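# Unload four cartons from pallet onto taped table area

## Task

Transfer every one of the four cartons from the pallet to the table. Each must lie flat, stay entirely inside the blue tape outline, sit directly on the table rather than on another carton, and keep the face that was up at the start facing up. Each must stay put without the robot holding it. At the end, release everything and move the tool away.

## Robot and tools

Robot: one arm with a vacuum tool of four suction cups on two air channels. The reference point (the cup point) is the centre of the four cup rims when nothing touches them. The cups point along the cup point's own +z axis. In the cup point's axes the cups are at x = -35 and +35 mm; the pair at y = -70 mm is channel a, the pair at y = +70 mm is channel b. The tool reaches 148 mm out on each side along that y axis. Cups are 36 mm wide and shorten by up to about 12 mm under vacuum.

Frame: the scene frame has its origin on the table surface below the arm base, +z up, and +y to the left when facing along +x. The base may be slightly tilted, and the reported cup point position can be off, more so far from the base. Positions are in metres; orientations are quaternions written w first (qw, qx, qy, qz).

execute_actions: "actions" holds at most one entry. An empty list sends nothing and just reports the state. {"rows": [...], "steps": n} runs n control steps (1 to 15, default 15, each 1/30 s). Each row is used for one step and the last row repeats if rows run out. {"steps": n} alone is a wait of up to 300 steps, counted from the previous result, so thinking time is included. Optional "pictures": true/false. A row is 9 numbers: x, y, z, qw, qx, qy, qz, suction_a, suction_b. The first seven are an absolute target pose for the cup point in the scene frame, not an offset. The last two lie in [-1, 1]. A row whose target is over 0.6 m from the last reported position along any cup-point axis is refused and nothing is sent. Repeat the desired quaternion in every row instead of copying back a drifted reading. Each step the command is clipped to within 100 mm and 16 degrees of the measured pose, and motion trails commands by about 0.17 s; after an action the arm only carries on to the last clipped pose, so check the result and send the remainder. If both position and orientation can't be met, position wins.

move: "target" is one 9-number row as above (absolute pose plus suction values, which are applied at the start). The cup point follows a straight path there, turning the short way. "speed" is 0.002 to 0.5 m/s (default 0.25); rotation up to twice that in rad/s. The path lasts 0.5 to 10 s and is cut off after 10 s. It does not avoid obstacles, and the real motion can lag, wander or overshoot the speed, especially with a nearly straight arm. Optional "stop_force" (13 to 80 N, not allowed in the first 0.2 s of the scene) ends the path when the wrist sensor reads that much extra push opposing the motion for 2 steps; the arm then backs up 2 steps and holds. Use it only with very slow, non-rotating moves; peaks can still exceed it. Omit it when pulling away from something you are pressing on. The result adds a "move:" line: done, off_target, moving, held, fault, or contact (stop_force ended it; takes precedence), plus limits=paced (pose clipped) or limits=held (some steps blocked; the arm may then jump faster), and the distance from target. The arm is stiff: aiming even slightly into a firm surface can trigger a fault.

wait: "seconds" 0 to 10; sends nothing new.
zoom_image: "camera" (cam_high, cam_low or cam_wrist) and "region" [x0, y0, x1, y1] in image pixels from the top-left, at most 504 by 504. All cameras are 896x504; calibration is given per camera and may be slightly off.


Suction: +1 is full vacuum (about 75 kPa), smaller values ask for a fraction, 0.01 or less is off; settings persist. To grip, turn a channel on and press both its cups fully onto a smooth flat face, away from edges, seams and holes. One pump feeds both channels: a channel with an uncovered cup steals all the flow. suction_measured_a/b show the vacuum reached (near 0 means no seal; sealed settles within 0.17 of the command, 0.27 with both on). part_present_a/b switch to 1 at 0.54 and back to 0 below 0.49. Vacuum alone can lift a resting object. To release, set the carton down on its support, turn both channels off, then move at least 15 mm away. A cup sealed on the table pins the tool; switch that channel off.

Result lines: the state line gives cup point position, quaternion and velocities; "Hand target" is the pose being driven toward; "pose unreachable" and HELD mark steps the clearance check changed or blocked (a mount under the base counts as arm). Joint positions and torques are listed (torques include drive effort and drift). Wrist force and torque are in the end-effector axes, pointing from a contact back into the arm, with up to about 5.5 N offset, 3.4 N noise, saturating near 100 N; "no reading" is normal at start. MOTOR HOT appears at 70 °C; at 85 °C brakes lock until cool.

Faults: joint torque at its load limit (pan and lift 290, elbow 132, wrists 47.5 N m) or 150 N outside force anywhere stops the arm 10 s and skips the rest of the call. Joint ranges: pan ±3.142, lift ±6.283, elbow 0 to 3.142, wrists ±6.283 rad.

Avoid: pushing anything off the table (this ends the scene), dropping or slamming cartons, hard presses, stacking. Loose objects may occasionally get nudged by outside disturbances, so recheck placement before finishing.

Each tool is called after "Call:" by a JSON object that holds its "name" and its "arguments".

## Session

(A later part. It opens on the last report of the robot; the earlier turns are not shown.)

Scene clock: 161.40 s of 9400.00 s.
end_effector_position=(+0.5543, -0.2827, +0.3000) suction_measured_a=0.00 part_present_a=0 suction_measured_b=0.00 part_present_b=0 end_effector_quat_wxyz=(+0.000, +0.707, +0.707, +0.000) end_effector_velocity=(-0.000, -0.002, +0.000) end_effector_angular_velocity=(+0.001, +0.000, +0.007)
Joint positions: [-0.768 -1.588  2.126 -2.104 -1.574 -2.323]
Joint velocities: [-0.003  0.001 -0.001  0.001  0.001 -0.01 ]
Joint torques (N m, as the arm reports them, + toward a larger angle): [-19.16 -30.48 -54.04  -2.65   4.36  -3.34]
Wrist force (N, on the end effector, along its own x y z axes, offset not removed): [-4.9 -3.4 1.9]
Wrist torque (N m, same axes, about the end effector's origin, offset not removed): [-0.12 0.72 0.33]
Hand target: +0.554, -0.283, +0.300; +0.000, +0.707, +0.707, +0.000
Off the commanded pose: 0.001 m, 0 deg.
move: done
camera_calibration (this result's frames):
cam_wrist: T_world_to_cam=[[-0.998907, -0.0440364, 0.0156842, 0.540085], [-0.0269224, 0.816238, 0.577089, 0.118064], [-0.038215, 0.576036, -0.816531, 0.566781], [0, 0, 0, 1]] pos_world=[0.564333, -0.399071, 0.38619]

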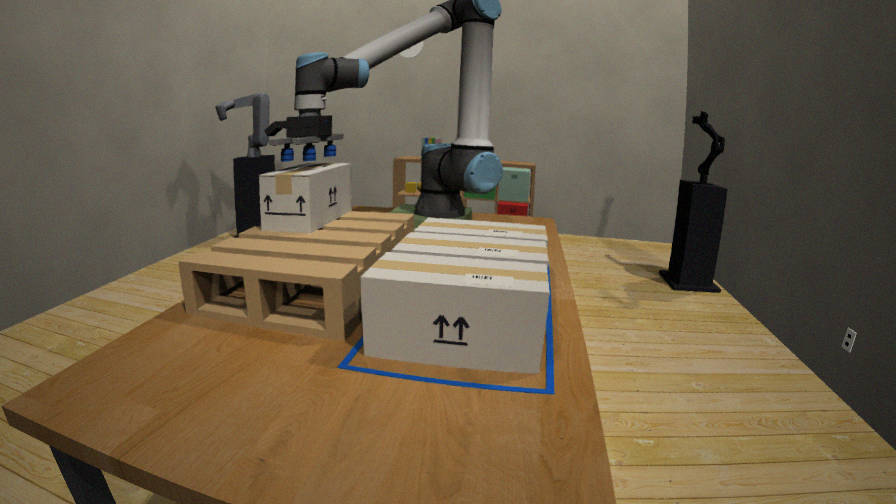

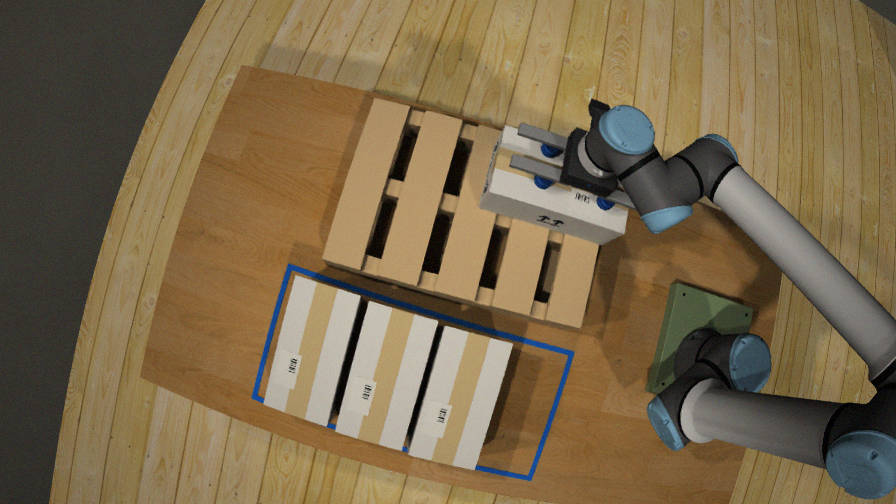

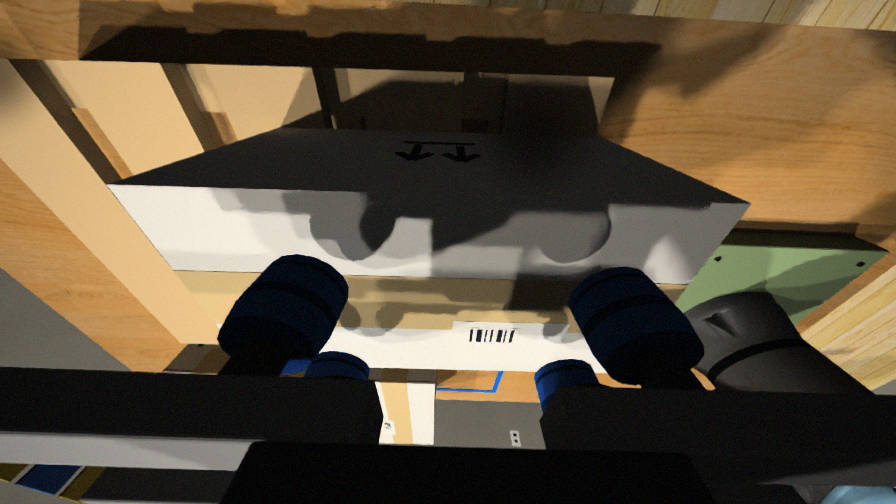

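Call:
{"name": "move", "arguments": {"target": [0.555,-0.283,0.278,0,0.7071,0.7071,0,-1,-1], "speed": 0.06}}

Call:
{"name": "move", "arguments": {"target": [0.555,-0.283,0.24,0,0.7071,0.7071,0,1,1], "speed": 0.01, "stop_force": 15}}

Call:
{"name": "move", "arguments": {"target": [0.555,-0.283,0.33,0,0.7071,0.7071,0,1,1], "speed": 0.1}}

Call:
{"name": "move", "arguments": {"target": [0.57,0.10,0.33,0,1,-0.007,0,1,1], "speed": 0.2}}

Call:
{"name": "move", "arguments": {"target": [0.473,0.238,0.33,0,1,-0.007,0,1,1], "speed": 0.2}}

Call:
{"name": "move", "arguments": {"target": [0.473,0.238,0.16,0,1,-0.007,0,1,1], "speed": 0.1}}

Scene clock: 173.07 s of 9400.00 s.
end_effector_position=(+0.5550, -0.2830, +0.2781) suction_measured_a=0.00 part_present_a=0 suction_measured_b=0.00 part_present_b=0 end_effector_quat_wxyz=(-0.000, +0.707, +0.707, +0.000) end_effector_velocity=(-0.000, -0.000, -0.002) end_effector_angular_velocity=(-0.001, +0.001, +0.003)
Joint positions: [-0.767 -1.565  2.148 -2.149 -1.574 -2.323]
Joint velocities: [ 0.     0.002  0.002 -0.004 -0.001 -0.003]
Joint torques (N m, as the arm reports them, + toward a larger angle): [ 14.1  -33.16 -37.47  -7.13  -4.15   3.88]
Wrist force (N, on the end effector, along its own x y z axes, offset not removed): [-5.1 -8.2 -3.3]
Wrist torque (N m, same axes, about the end effector's origin, offset not removed): [-0.72 1.01 0.30]
Hand target: +0.555, -0.283, +0.278; -0.000, +0.707, +0.707, -0.000
Off the commanded pose: 0.000 m, 0 deg.
After step 90, 7.87 s passed at rest.
move: done
camera_calibration (this result's frames):
cam_wrist: T_world_to_cam=[[-0.998875, -0.0445685, 0.0161818, 0.540816], [-0.0270775, 0.816337, 0.57694, 0.131137], [-0.0389232, 0.575853, -0.816626, 0.549494], [0, 0, 0, 1]] pos_world=[0.565147, -0.399377, 0.364321]

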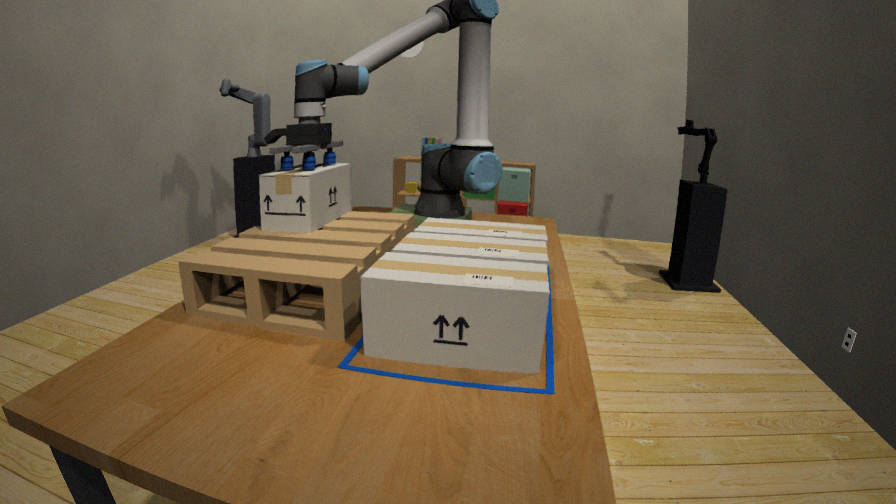

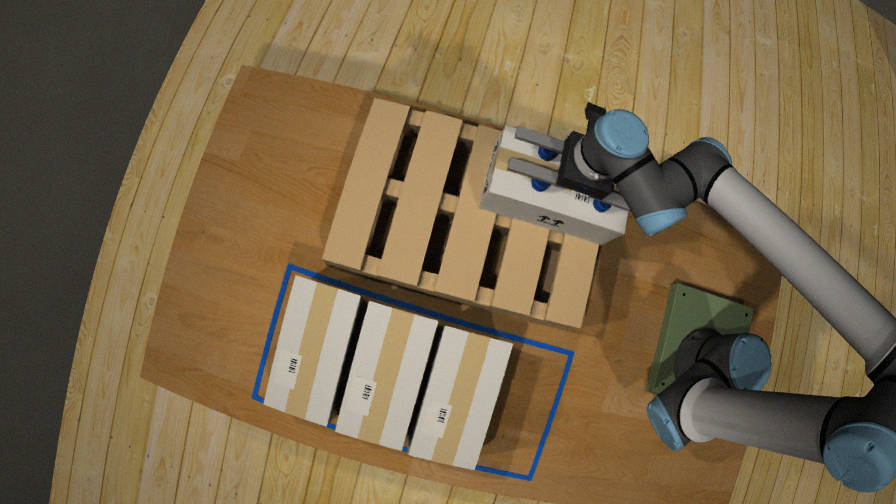

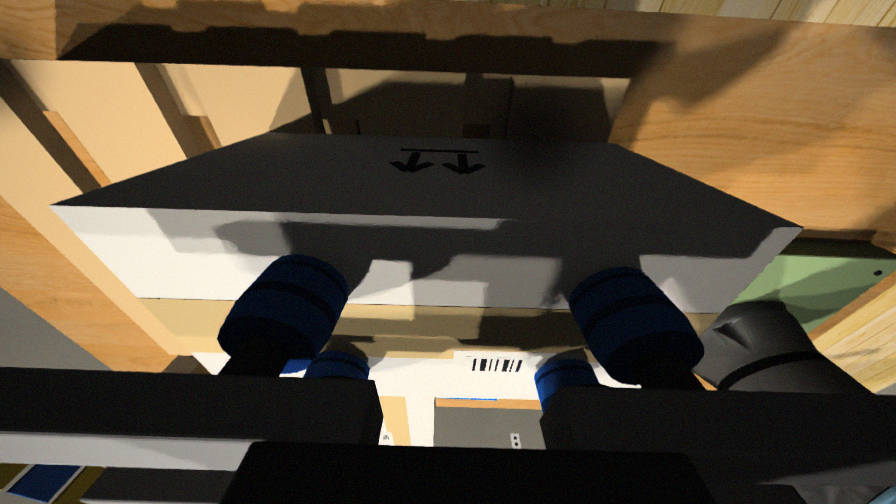

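Scene clock: 175.27 s of 9400.00 s.
end_effector_position=(+0.5551, -0.2831, +0.2601) suction_measured_a=0.84 part_present_a=1 suction_measured_b=0.84 part_present_b=1 end_effector_quat_wxyz=(+0.000, +0.707, +0.707, +0.000) end_effector_velocity=(-0.000, +0.001, +0.000) end_effector_angular_velocity=(+0.003, +0.002, +0.002)
Joint positions: [-0.767 -1.545  2.166 -2.188 -1.574 -2.323]
Joint velocities: [ 0.    -0.001 -0.001  0.006  0.001 -0.002]
Joint torques (N m, as the arm reports them, + toward a larger angle): [-21.07 -42.35 -30.99   2.27  -2.6   -2.82]
Wrist force (N, on the end effector, along its own x y z axes, offset not removed): [-3.2 4.0 -39.9]
Wrist torque (N m, same axes, about the end effector's origin, offset not removed): [0.29 1.29 -0.01]
Hand target: +0.555, -0.283, +0.260; +0.000, +0.707, +0.707, +0.000
Off the commanded pose: 0.020 m, 0 deg.
move: contact
camera_calibration (this result's frames):
cam_wrist: T_world_to_cam=[[-0.998881, -0.0445811, 0.0157967, 0.541332], [-0.0273262, 0.816576, 0.576591, 0.141978], [-0.0386043, 0.575514, -0.81688, 0.534587], [0, 0, 0, 1]] pos_world=[0.565244, -0.399465, 0.346279]

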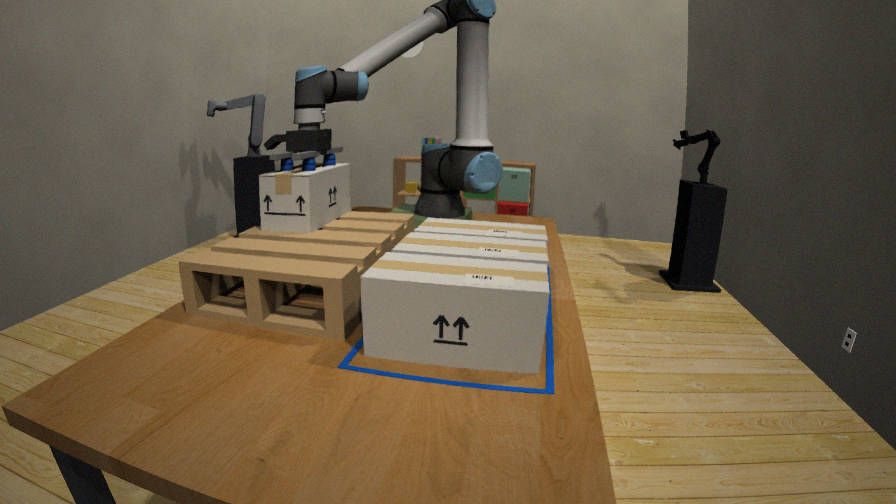

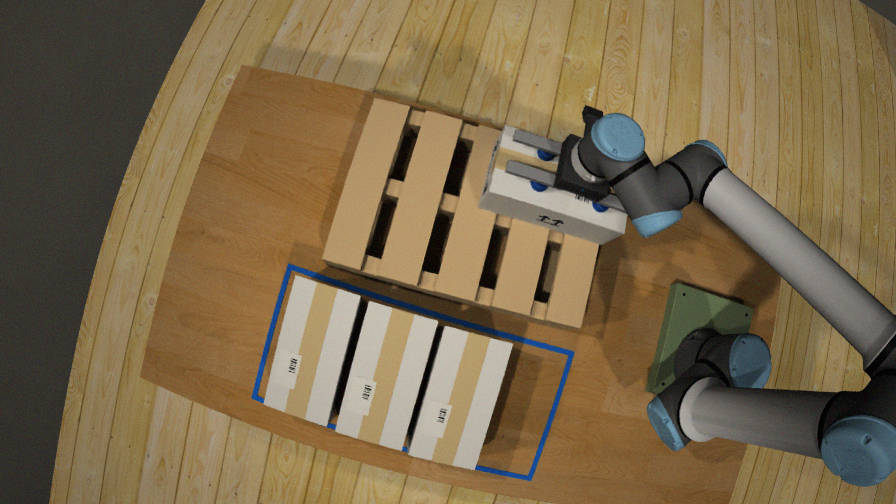

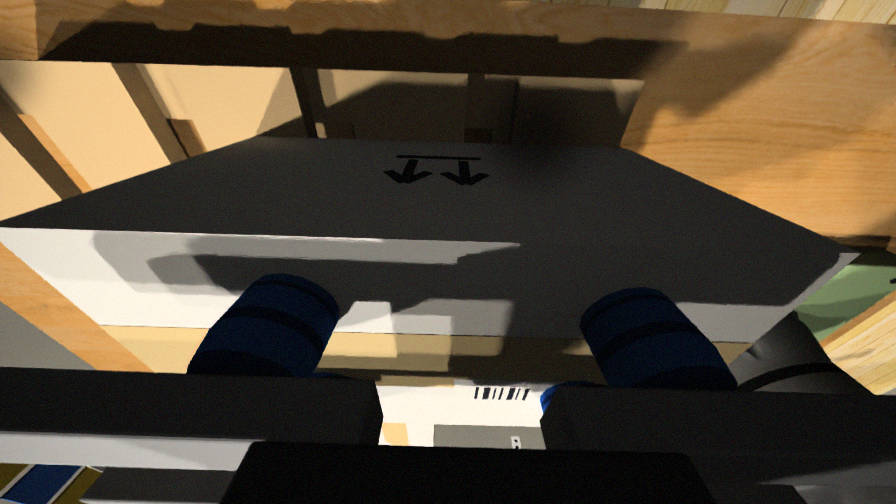

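Scene clock: 176.40 s of 9400.00 s.
end_effector_position=(+0.5550, -0.2830, +0.3298) suction_measured_a=0.84 part_present_a=1 suction_measured_b=0.84 part_present_b=1 end_effector_quat_wxyz=(-0.000, +0.707, +0.707, -0.000) end_effector_velocity=(-0.000, +0.000, +0.001) end_effector_angular_velocity=(+0.001, +0.001, +0.002)
Joint positions: [-0.767 -1.614  2.091 -2.043 -1.574 -2.322]
Joint velocities: [-0.    -0.001 -0.001  0.004  0.    -0.002]
Joint torques (N m, as the arm reports them, + toward a larger angle): [ 10.02 -71.26 -65.98  -4.65  -2.5    3.39]
Wrist force (N, on the end effector, along its own x y z axes, offset not removed): [-2.1 -3.0 17.3]
Wrist torque (N m, same axes, about the end effector's origin, offset not removed): [-0.44 0.28 0.32]
Hand target: +0.555, -0.283, +0.330; +0.000, +0.707, +0.707, -0.000
Off the commanded pose: 0.000 m, 0 deg.
move: done
camera_calibration (this result's frames):
cam_wrist: T_world_to_cam=[[-0.998875, -0.0445723, 0.0162122, 0.540022], [-0.0270634, 0.816343, 0.576932, 0.101343], [-0.03895, 0.575844, -0.816631, 0.591744], [0, 0, 0, 1]] pos_world=[0.565205, -0.399413, 0.416013]

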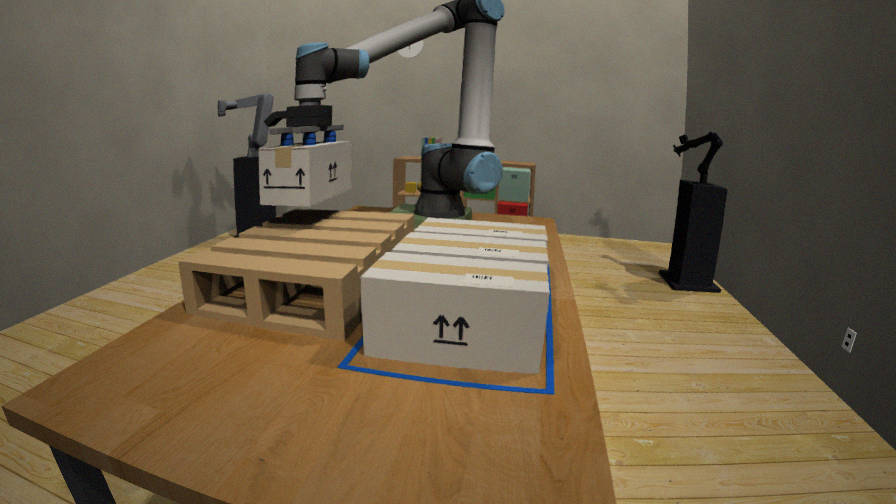

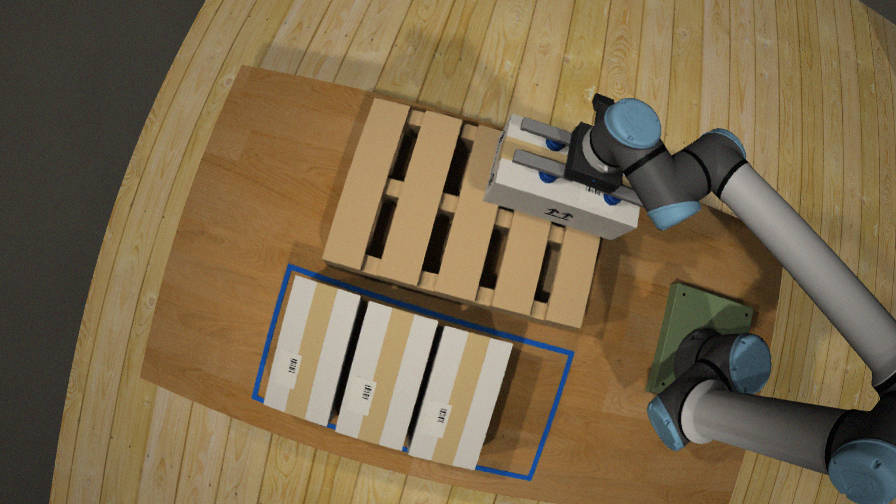

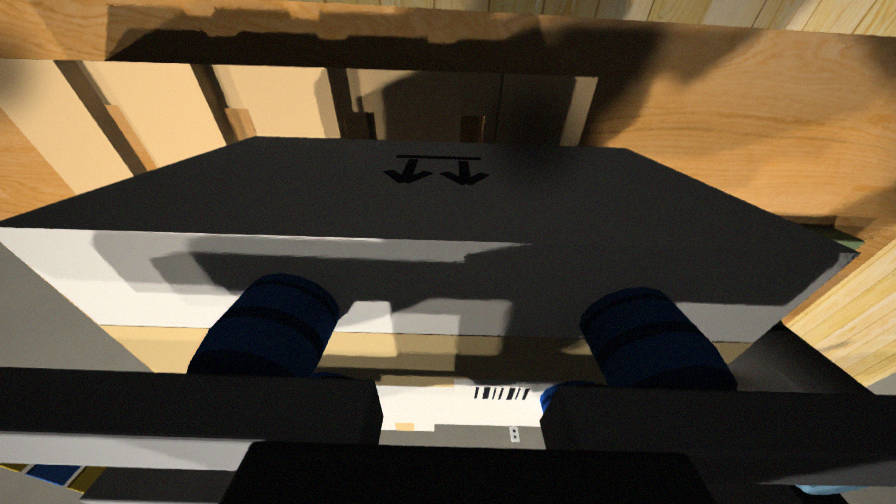

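Scene clock: 180.80 s of 9400.00 s.
end_effector_position=(+0.5705, +0.0998, +0.3300) suction_measured_a=0.84 part_present_a=1 suction_measured_b=0.84 part_present_b=1 end_effector_quat_wxyz=(-0.000, +1.000, -0.007, -0.000) end_effector_velocity=(-0.000, +0.001, -0.000) end_effector_angular_velocity=(-0.004, +0.001, -0.009)
Joint positions: [-0.147 -1.692  2.161 -2.033 -1.571 -0.118]
Joint velocities: [ 0.004  0.001 -0.     0.    -0.004  0.013]
Joint torques (N m, as the arm reports them, + toward a larger angle): [ 14.48 -35.33 -69.53  -9.67  -4.03   2.83]
Wrist force (N, on the end effector, along its own x y z axes, offset not removed): [-4.5 -0.5 16.1]
Wrist torque (N m, same axes, about the end effector's origin, offset not removed): [-0.10 0.82 0.34]
Hand target: +0.571, +0.100, +0.330; +0.000, +1.000, -0.007, -0.000
Off the commanded pose: 0.001 m, 0 deg.
move: done
camera_calibration (this result's frames):
cam_wrist: T_world_to_cam=[[-0.0313307, 0.999378, 0.0162146, -0.0836638], [0.816855, 0.0162532, 0.576614, -0.612388], [0.575991, 0.0313107, -0.816856, 0.0756253], [0, 0, 0, 1]] pos_world=[0.454052, 0.0911971, 0.416243]

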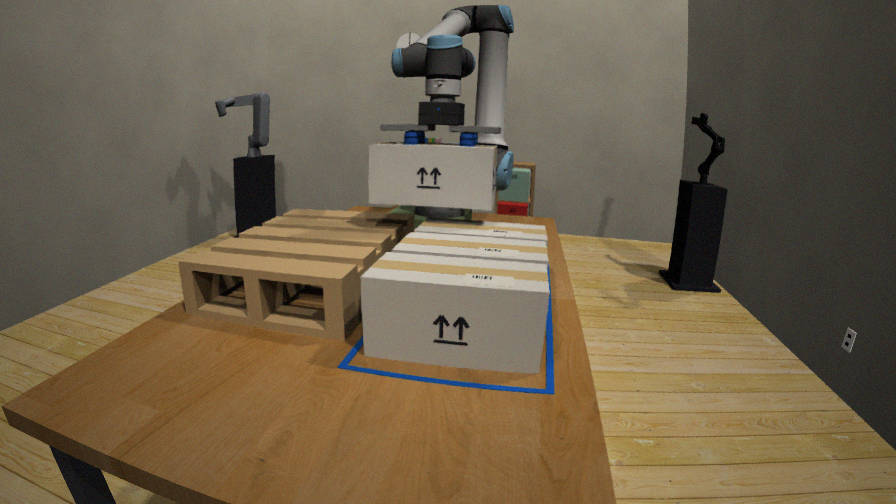

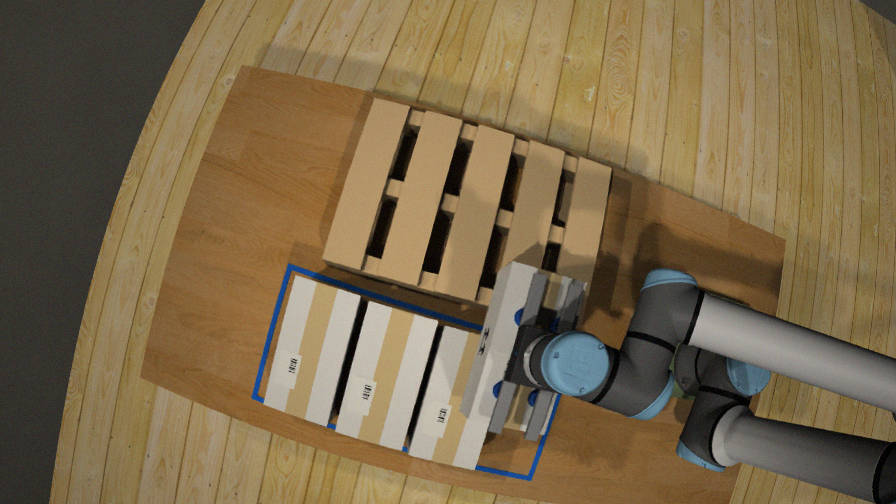

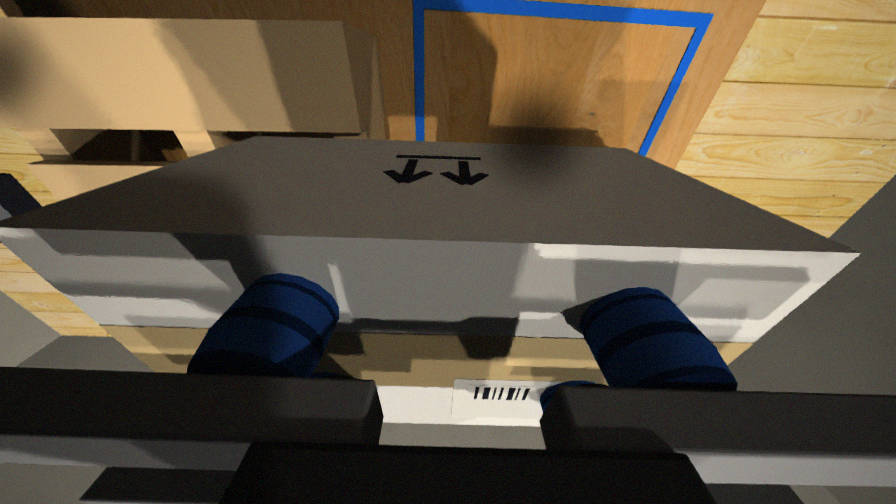

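Scene clock: 182.13 s of 9400.00 s.
end_effector_position=(+0.4733, +0.2380, +0.3300) suction_measured_a=0.84 part_present_a=1 suction_measured_b=0.84 part_present_b=1 end_effector_quat_wxyz=(+0.000, +1.000, -0.007, -0.000) end_effector_velocity=(-0.001, +0.002, -0.000) end_effector_angular_velocity=(-0.001, +0.001, +0.000)
Joint positions: [ 0.114 -1.788  2.236 -2.013 -1.57   0.144]
Joint velocities: [ 0.004 -0.     0.001  0.001 -0.     0.003]
Joint torques (N m, as the arm reports them, + toward a larger angle): [  9.62 -54.82 -53.95  -5.21  -4.45   4.06]
Wrist force (N, on the end effector, along its own x y z axes, offset not removed): [-5.2 -2.2 17.8]
Wrist torque (N m, same axes, about the end effector's origin, offset not removed): [-0.53 0.84 0.22]
Hand target: +0.473, +0.238, +0.330; +0.000, +1.000, -0.007, -0.000
Off the commanded pose: 0.000 m, 0 deg.
move: done
camera_calibration (this result's frames):
cam_wrist: T_world_to_cam=[[-0.0305932, 0.999401, 0.0161842, -0.225171], [0.816732, 0.0156607, 0.576804, -0.535057], [0.576205, 0.0308645, -0.816722, 0.127269], [0, 0, 0, 1]] pos_world=[0.356776, 0.229488, 0.416211]

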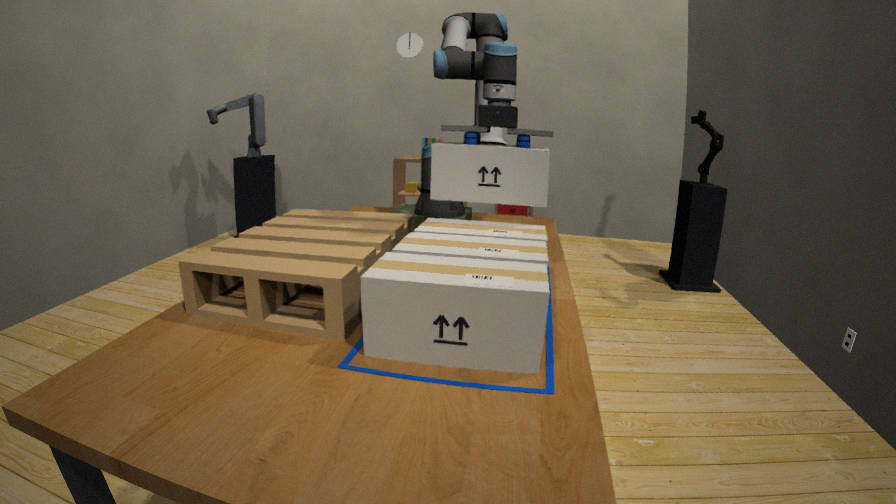

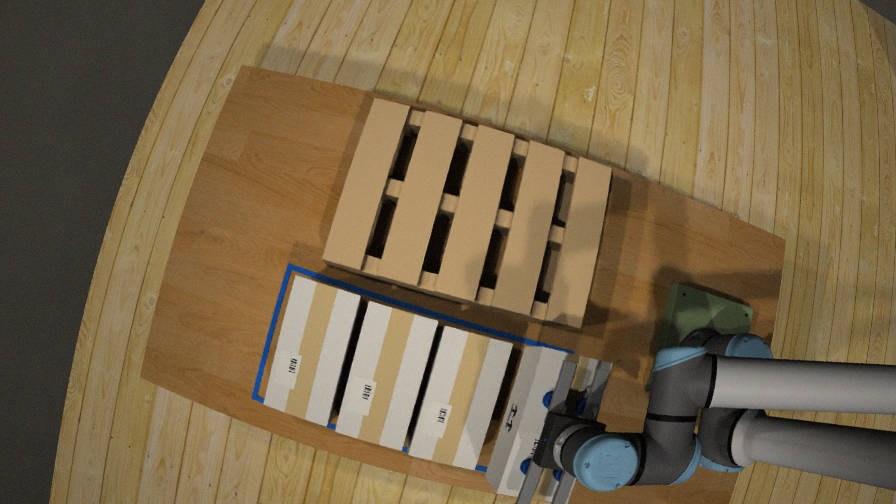

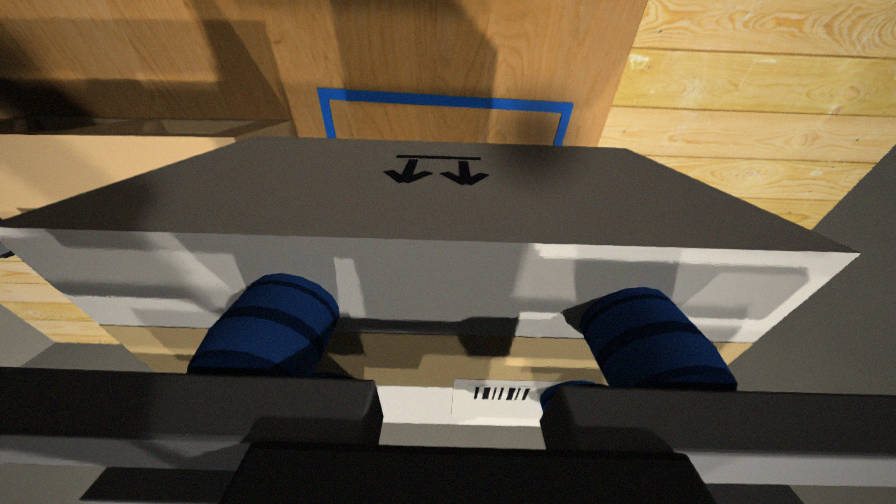

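Scene clock: 184.27 s of 9400.00 s.
end_effector_position=(+0.4729, +0.2380, +0.1602) suction_measured_a=0.84 part_present_a=1 suction_measured_b=0.84 part_present_b=1 end_effector_quat_wxyz=(+0.000, +1.000, -0.007, +0.000) end_effector_velocity=(-0.000, +0.000, -0.002) end_effector_angular_velocity=(+0.001, +0.000, +0.001)
Joint positions: [ 0.115 -1.559  2.415 -2.421 -1.57   0.144]
Joint velocities: [ 0.     0.003  0.001 -0.005  0.001 -0.001]
Joint torques (N m, as the arm reports them, + toward a larger angle): [ 14.96 -36.41 -39.76  -9.43   4.53   3.83]
Wrist force (N, on the end effector, along its own x y z axes, offset not removed): [0.3 -3.6 16.3]
Wrist torque (N m, same axes, about the end effector's origin, offset not removed): [-0.59 0.04 0.30]
Hand target: +0.473, +0.238, +0.160; +0.000, +1.000, -0.007, -0.000
Off the commanded pose: 0.000 m, 0 deg.
move: done
camera_calibration (this result's frames):
cam_wrist: T_world_to_cam=[[-0.0305833, 0.999402, 0.0161599, -0.222384], [0.816648, 0.0156622, 0.576923, -0.436736], [0.576325, 0.0308412, -0.816639, -0.0112303], [0, 0, 0, 1]] pos_world=[0.356331, 0.229438, 0.246386]

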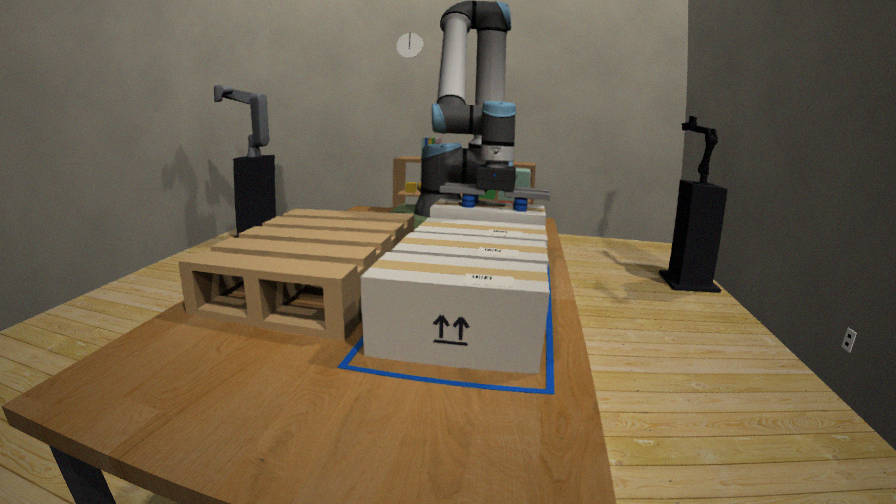

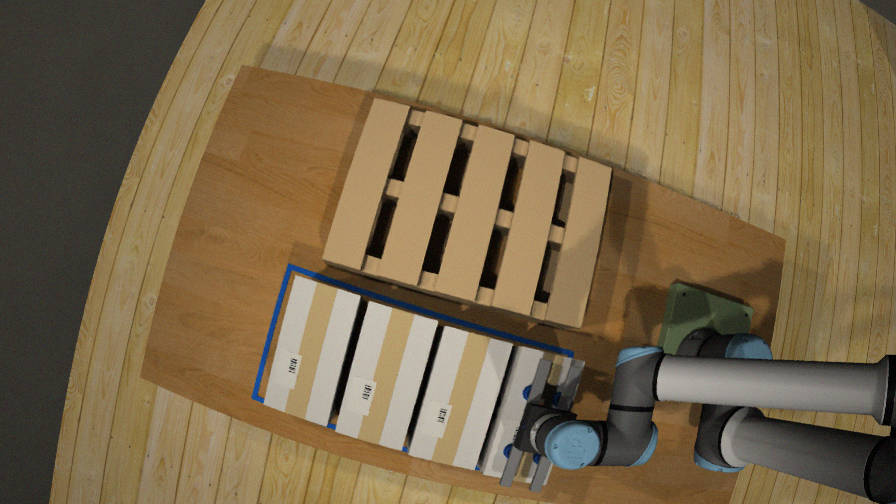

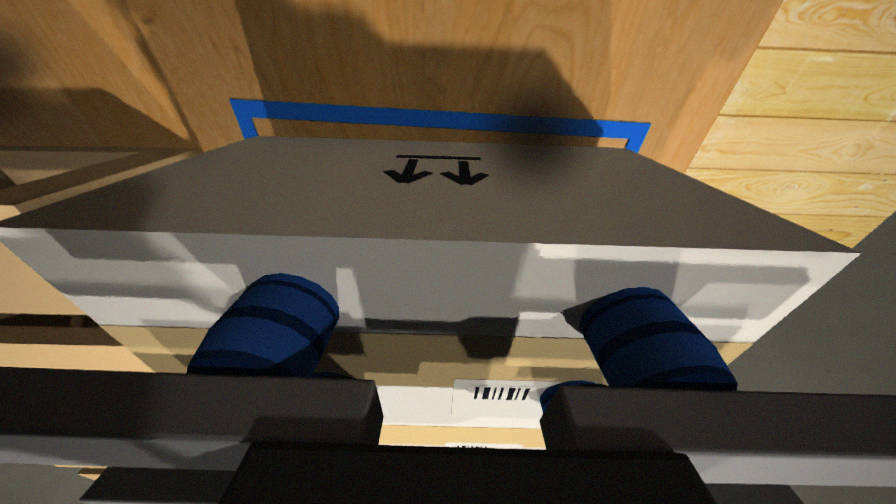

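Call:
{"name": "move", "arguments": {"target": [0.476,0.2395,0.15,0,1,-0.007,0,1,1], "speed": 0.02}}

Call:
{"name": "move", "arguments": {"target": [0.476,0.2395,0.12,0,1,-0.007,0,1,1], "speed": 0.01, "stop_force": 15}}

Call:
{"name": "execute_actions", "arguments": {"actions": [{"rows":[[0.476,0.2395,0.143,0,1,-0.007,0,-1,-1]],"steps":10}], "pictures": false}}

Call:
{"name": "move", "arguments": {"target": [0.50,0.2395,0.36,0,1,-0.007,0,-1,-1], "speed": 0.25}}

Scene clock: 192.97 s of 9400.00 s.
end_effector_position=(+0.4759, +0.2395, +0.1501) suction_measured_a=0.84 part_present_a=1 suction_measured_b=0.84 part_present_b=1 end_effector_quat_wxyz=(-0.000, +1.000, -0.007, -0.000) end_effector_velocity=(+0.001, +0.000, -0.002) end_effector_angular_velocity=(+0.001, +0.000, +0.003)
Joint positions: [ 0.117 -1.534  2.417 -2.448 -1.57   0.146]
Joint velocities: [ 0.     0.004  0.    -0.004  0.001 -0.002]
Joint torques (N m, as the arm reports them, + toward a larger angle): [ 14.68 -34.15 -38.58 -10.04   4.57   3.97]
Wrist force (N, on the end effector, along its own x y z axes, offset not removed): [-1.9 -9.2 16.4]
Wrist torque (N m, same axes, about the end effector's origin, offset not removed): [-1.30 0.27 0.20]
Hand target: +0.476, +0.239, +0.150; +0.000, +1.000, -0.007, -0.000
Off the commanded pose: 0.000 m, 0 deg.
move: done
camera_calibration (this result's frames):
cam_wrist: T_world_to_cam=[[-0.0305824, 0.999401, 0.0162007, -0.223635], [0.816662, 0.0156386, 0.576905, -0.433475], [0.576306, 0.0308736, -0.816651, -0.0212849], [0, 0, 0, 1]] pos_world=[0.35943, 0.230938, 0.236314]

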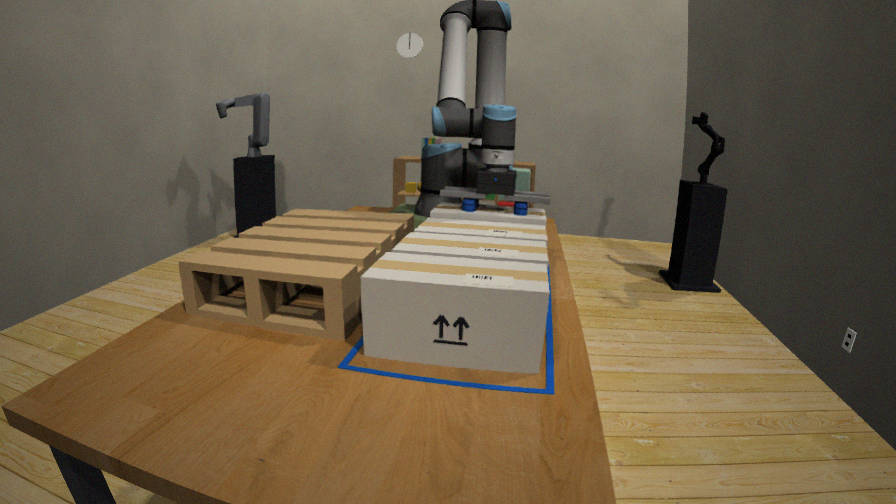

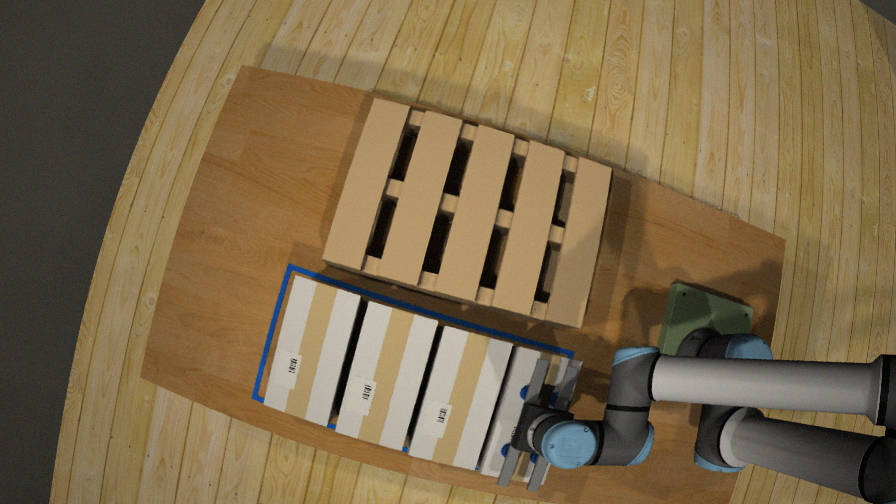

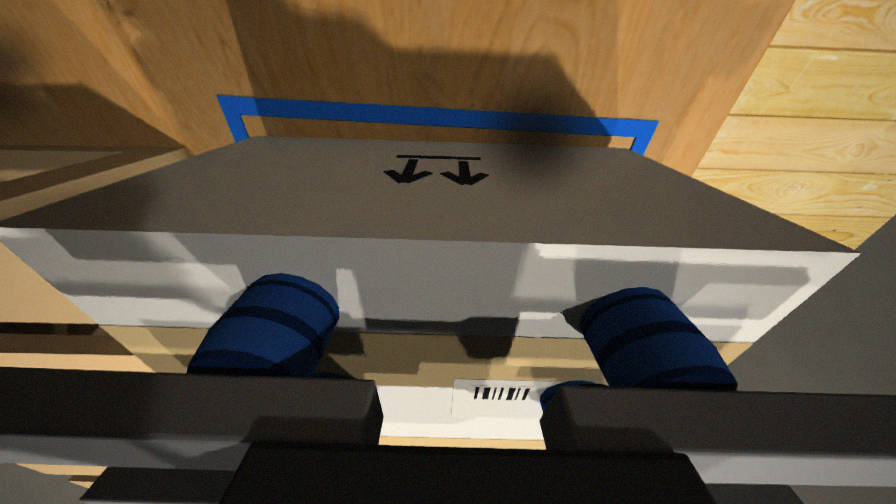

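Scene clock: 194.73 s of 9400.00 s.
end_effector_position=(+0.4760, +0.2395, +0.1362) suction_measured_a=0.84 part_present_a=1 suction_measured_b=0.84 part_present_b=1 end_effector_quat_wxyz=(-0.000, +1.000, -0.007, +0.000) end_effector_velocity=(-0.002, -0.000, +0.001) end_effector_angular_velocity=(-0.001, +0.006, +0.000)
Joint positions: [ 0.117 -1.507  2.427 -2.485 -1.57   0.146]
Joint velocities: [ 0.    -0.004  0.     0.009  0.     0.   ]
Joint torques (N m, as the arm reports them, + toward a larger angle): [  7.83 -49.45 -30.79   0.84   2.44   3.56]
Wrist force (N, on the end effector, along its own x y z axes, offset not removed): [6.3 -10.5 -14.2]
Wrist torque (N m, same axes, about the end effector's origin, offset not removed): [0.36 0.40 0.49]
Hand target: +0.476, +0.239, +0.136; -0.000, +1.000, -0.007, +0.000
Off the commanded pose: 0.016 m, 0 deg.
move: contact
camera_calibration (this result's frames):
cam_wrist: T_world_to_cam=[[-0.0305924, 0.999399, 0.0162924, -0.223461], [0.816634, 0.0155923, 0.576946, -0.425417], [0.576345, 0.030955, -0.81662, -0.0327592], [0, 0, 0, 1]] pos_world=[0.359454, 0.230974, 0.222331]

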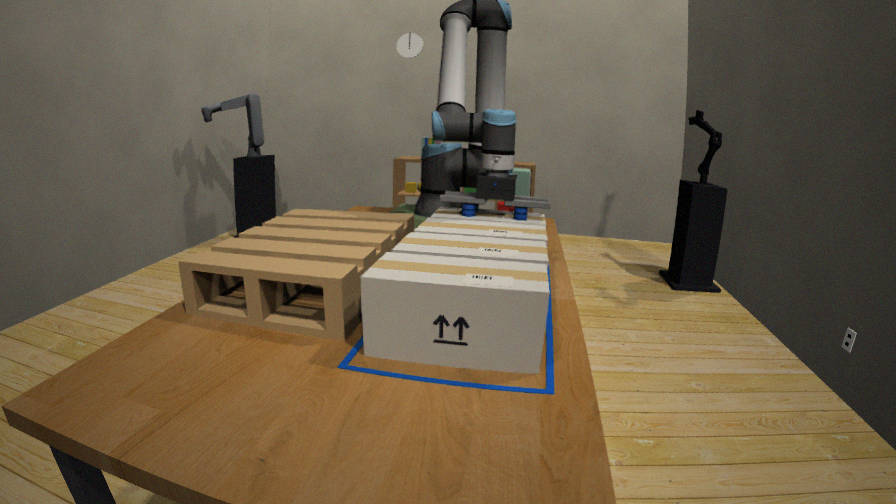

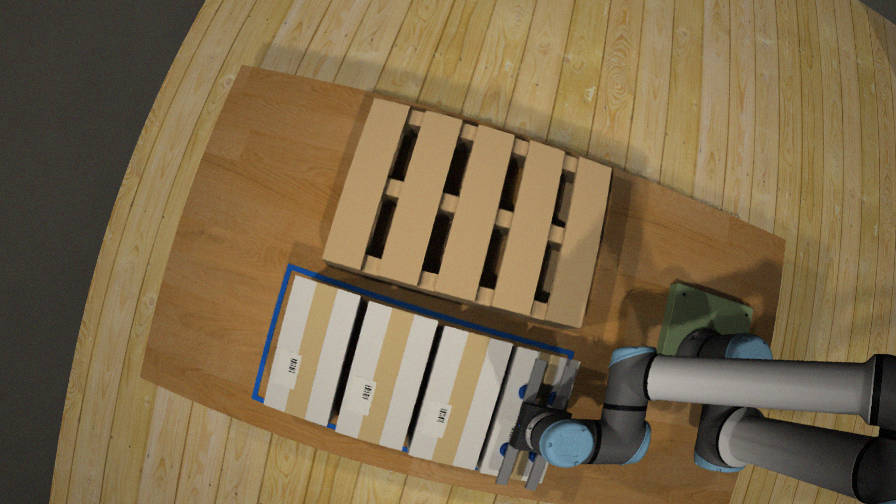

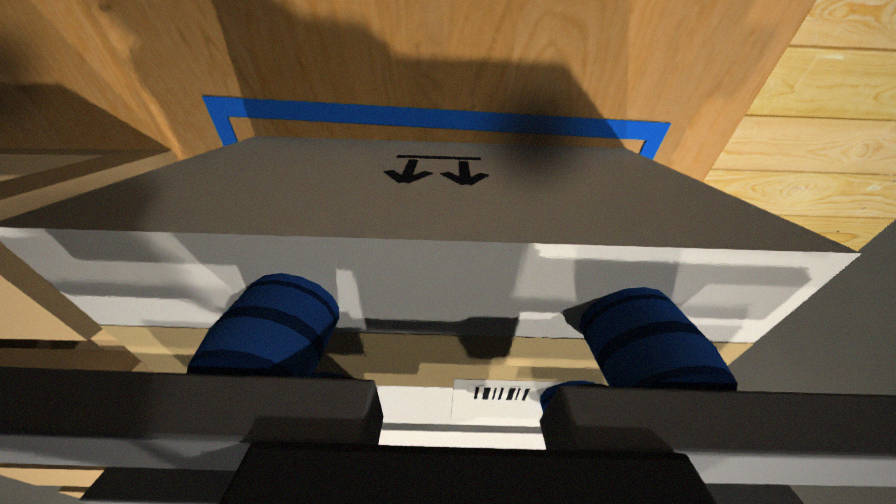

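Scene clock: 195.07 s of 9400.00 s.
end_effector_position=(+0.4760, +0.2395, +0.1427) suction_measured_a=0.00 part_present_a=0 suction_measured_b=0.00 part_present_b=0 end_effector_quat_wxyz=(-0.000, +1.000, -0.007, -0.000) end_effector_velocity=(-0.000, -0.000, +0.003) end_effector_angular_velocity=(-0.001, +0.001, -0.002)
Joint positions: [ 0.117 -1.52   2.422 -2.467 -1.57   0.147]
Joint velocities: [ 0.    -0.006 -0.002  0.009 -0.001  0.002]
Joint torques (N m, as the arm reports them, + toward a larger angle): [  6.5  -37.29 -29.54   0.77  -0.07   3.42]
Wrist force (N, on the end effector, along its own x y z axes, offset not removed): [0.6 -3.4 -34.0]
Wrist torque (N m, same axes, about the end effector's origin, offset not removed): [-0.17 -0.06 0.31]
Hand target: +0.476, +0.240, +0.143; -0.000, +1.000, -0.007, +0.000
Off the commanded pose: 0.000 m, 0 deg.
Steps of this call (steps 1 to 10: all 10 steps of this action). Readings (end_effector_position | what the end effector reports):
1: (+0.4760, +0.2395, +0.1363) | suction_measured_a=0.43 part_present_a=0 suction_measured_b=0.43 part_present_b=0
2: (+0.4759, +0.2395, +0.1374) | suction_measured_a=0.09 part_present_a=0 suction_measured_b=0.09 part_present_b=0
4: (+0.4761, +0.2395, +0.1403) | suction_measured_a=0.00 part_present_a=0 suction_measured_b=0.00 part_present_b=0
8: (+0.4760, +0.2395, +0.1424) | suction_measured_a=0.00 part_present_a=0 suction_measured_b=0.00 part_present_b=0
10: the state above

Scene clock: 196.73 s of 9400.00 s.
end_effector_position=(+0.5002, +0.2395, +0.3598) suction_measured_a=0.00 part_present_a=0 suction_measured_b=0.00 part_present_b=0 end_effector_quat_wxyz=(-0.000, +1.000, -0.007, -0.000) end_effector_velocity=(+0.001, +0.000, +0.002) end_effector_angular_velocity=(+0.000, -0.001, -0.001)
Joint positions: [ 0.111 -1.764  2.161 -1.962 -1.57   0.14 ]
Joint velocities: [-0.    -0.001 -0.003  0.003  0.     0.   ]
Joint torques (N m, as the arm reports them, + toward a larger angle): [-19.28 -48.24 -56.52  -2.56  -4.21  -3.27]
Wrist force (N, on the end effector, along its own x y z axes, offset not removed): [-1.5 -8.2 0.9]
Wrist torque (N m, same axes, about the end effector's origin, offset not removed): [-1.09 0.42 0.30]
Hand target: +0.500, +0.239, +0.360; -0.000, +1.000, -0.007, +0.000
Off the commanded pose: 0.000 m, 0 deg.
move: done
camera_calibration (this result's frames):
cam_wrist: T_world_to_cam=[[-0.0305806, 0.999401, 0.0162001, -0.226303], [0.816661, 0.0156375, 0.576906, -0.574187], [0.576307, 0.0308721, -0.81665, 0.135971], [0, 0, 0, 1]] pos_world=[0.383635, 0.230948, 0.445959]

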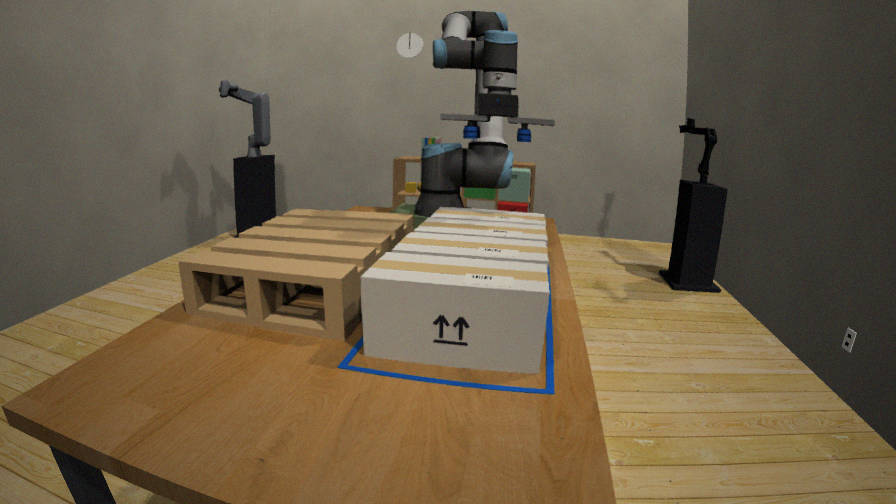

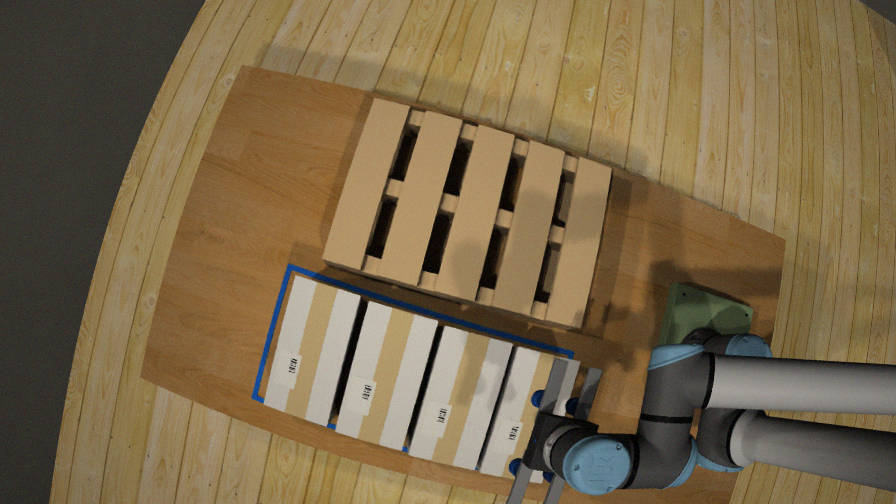

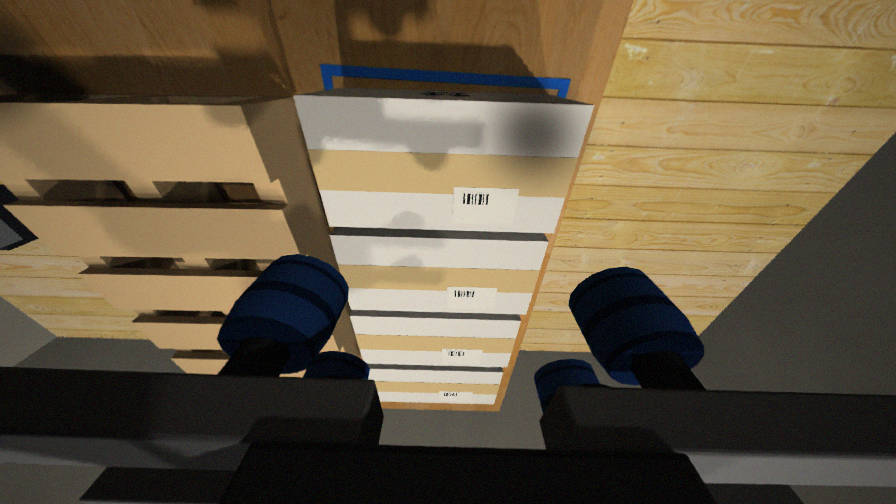

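Call:
{"name": "finished_scene", "arguments": {"scene": 1}}

The scene is finished: the task was done.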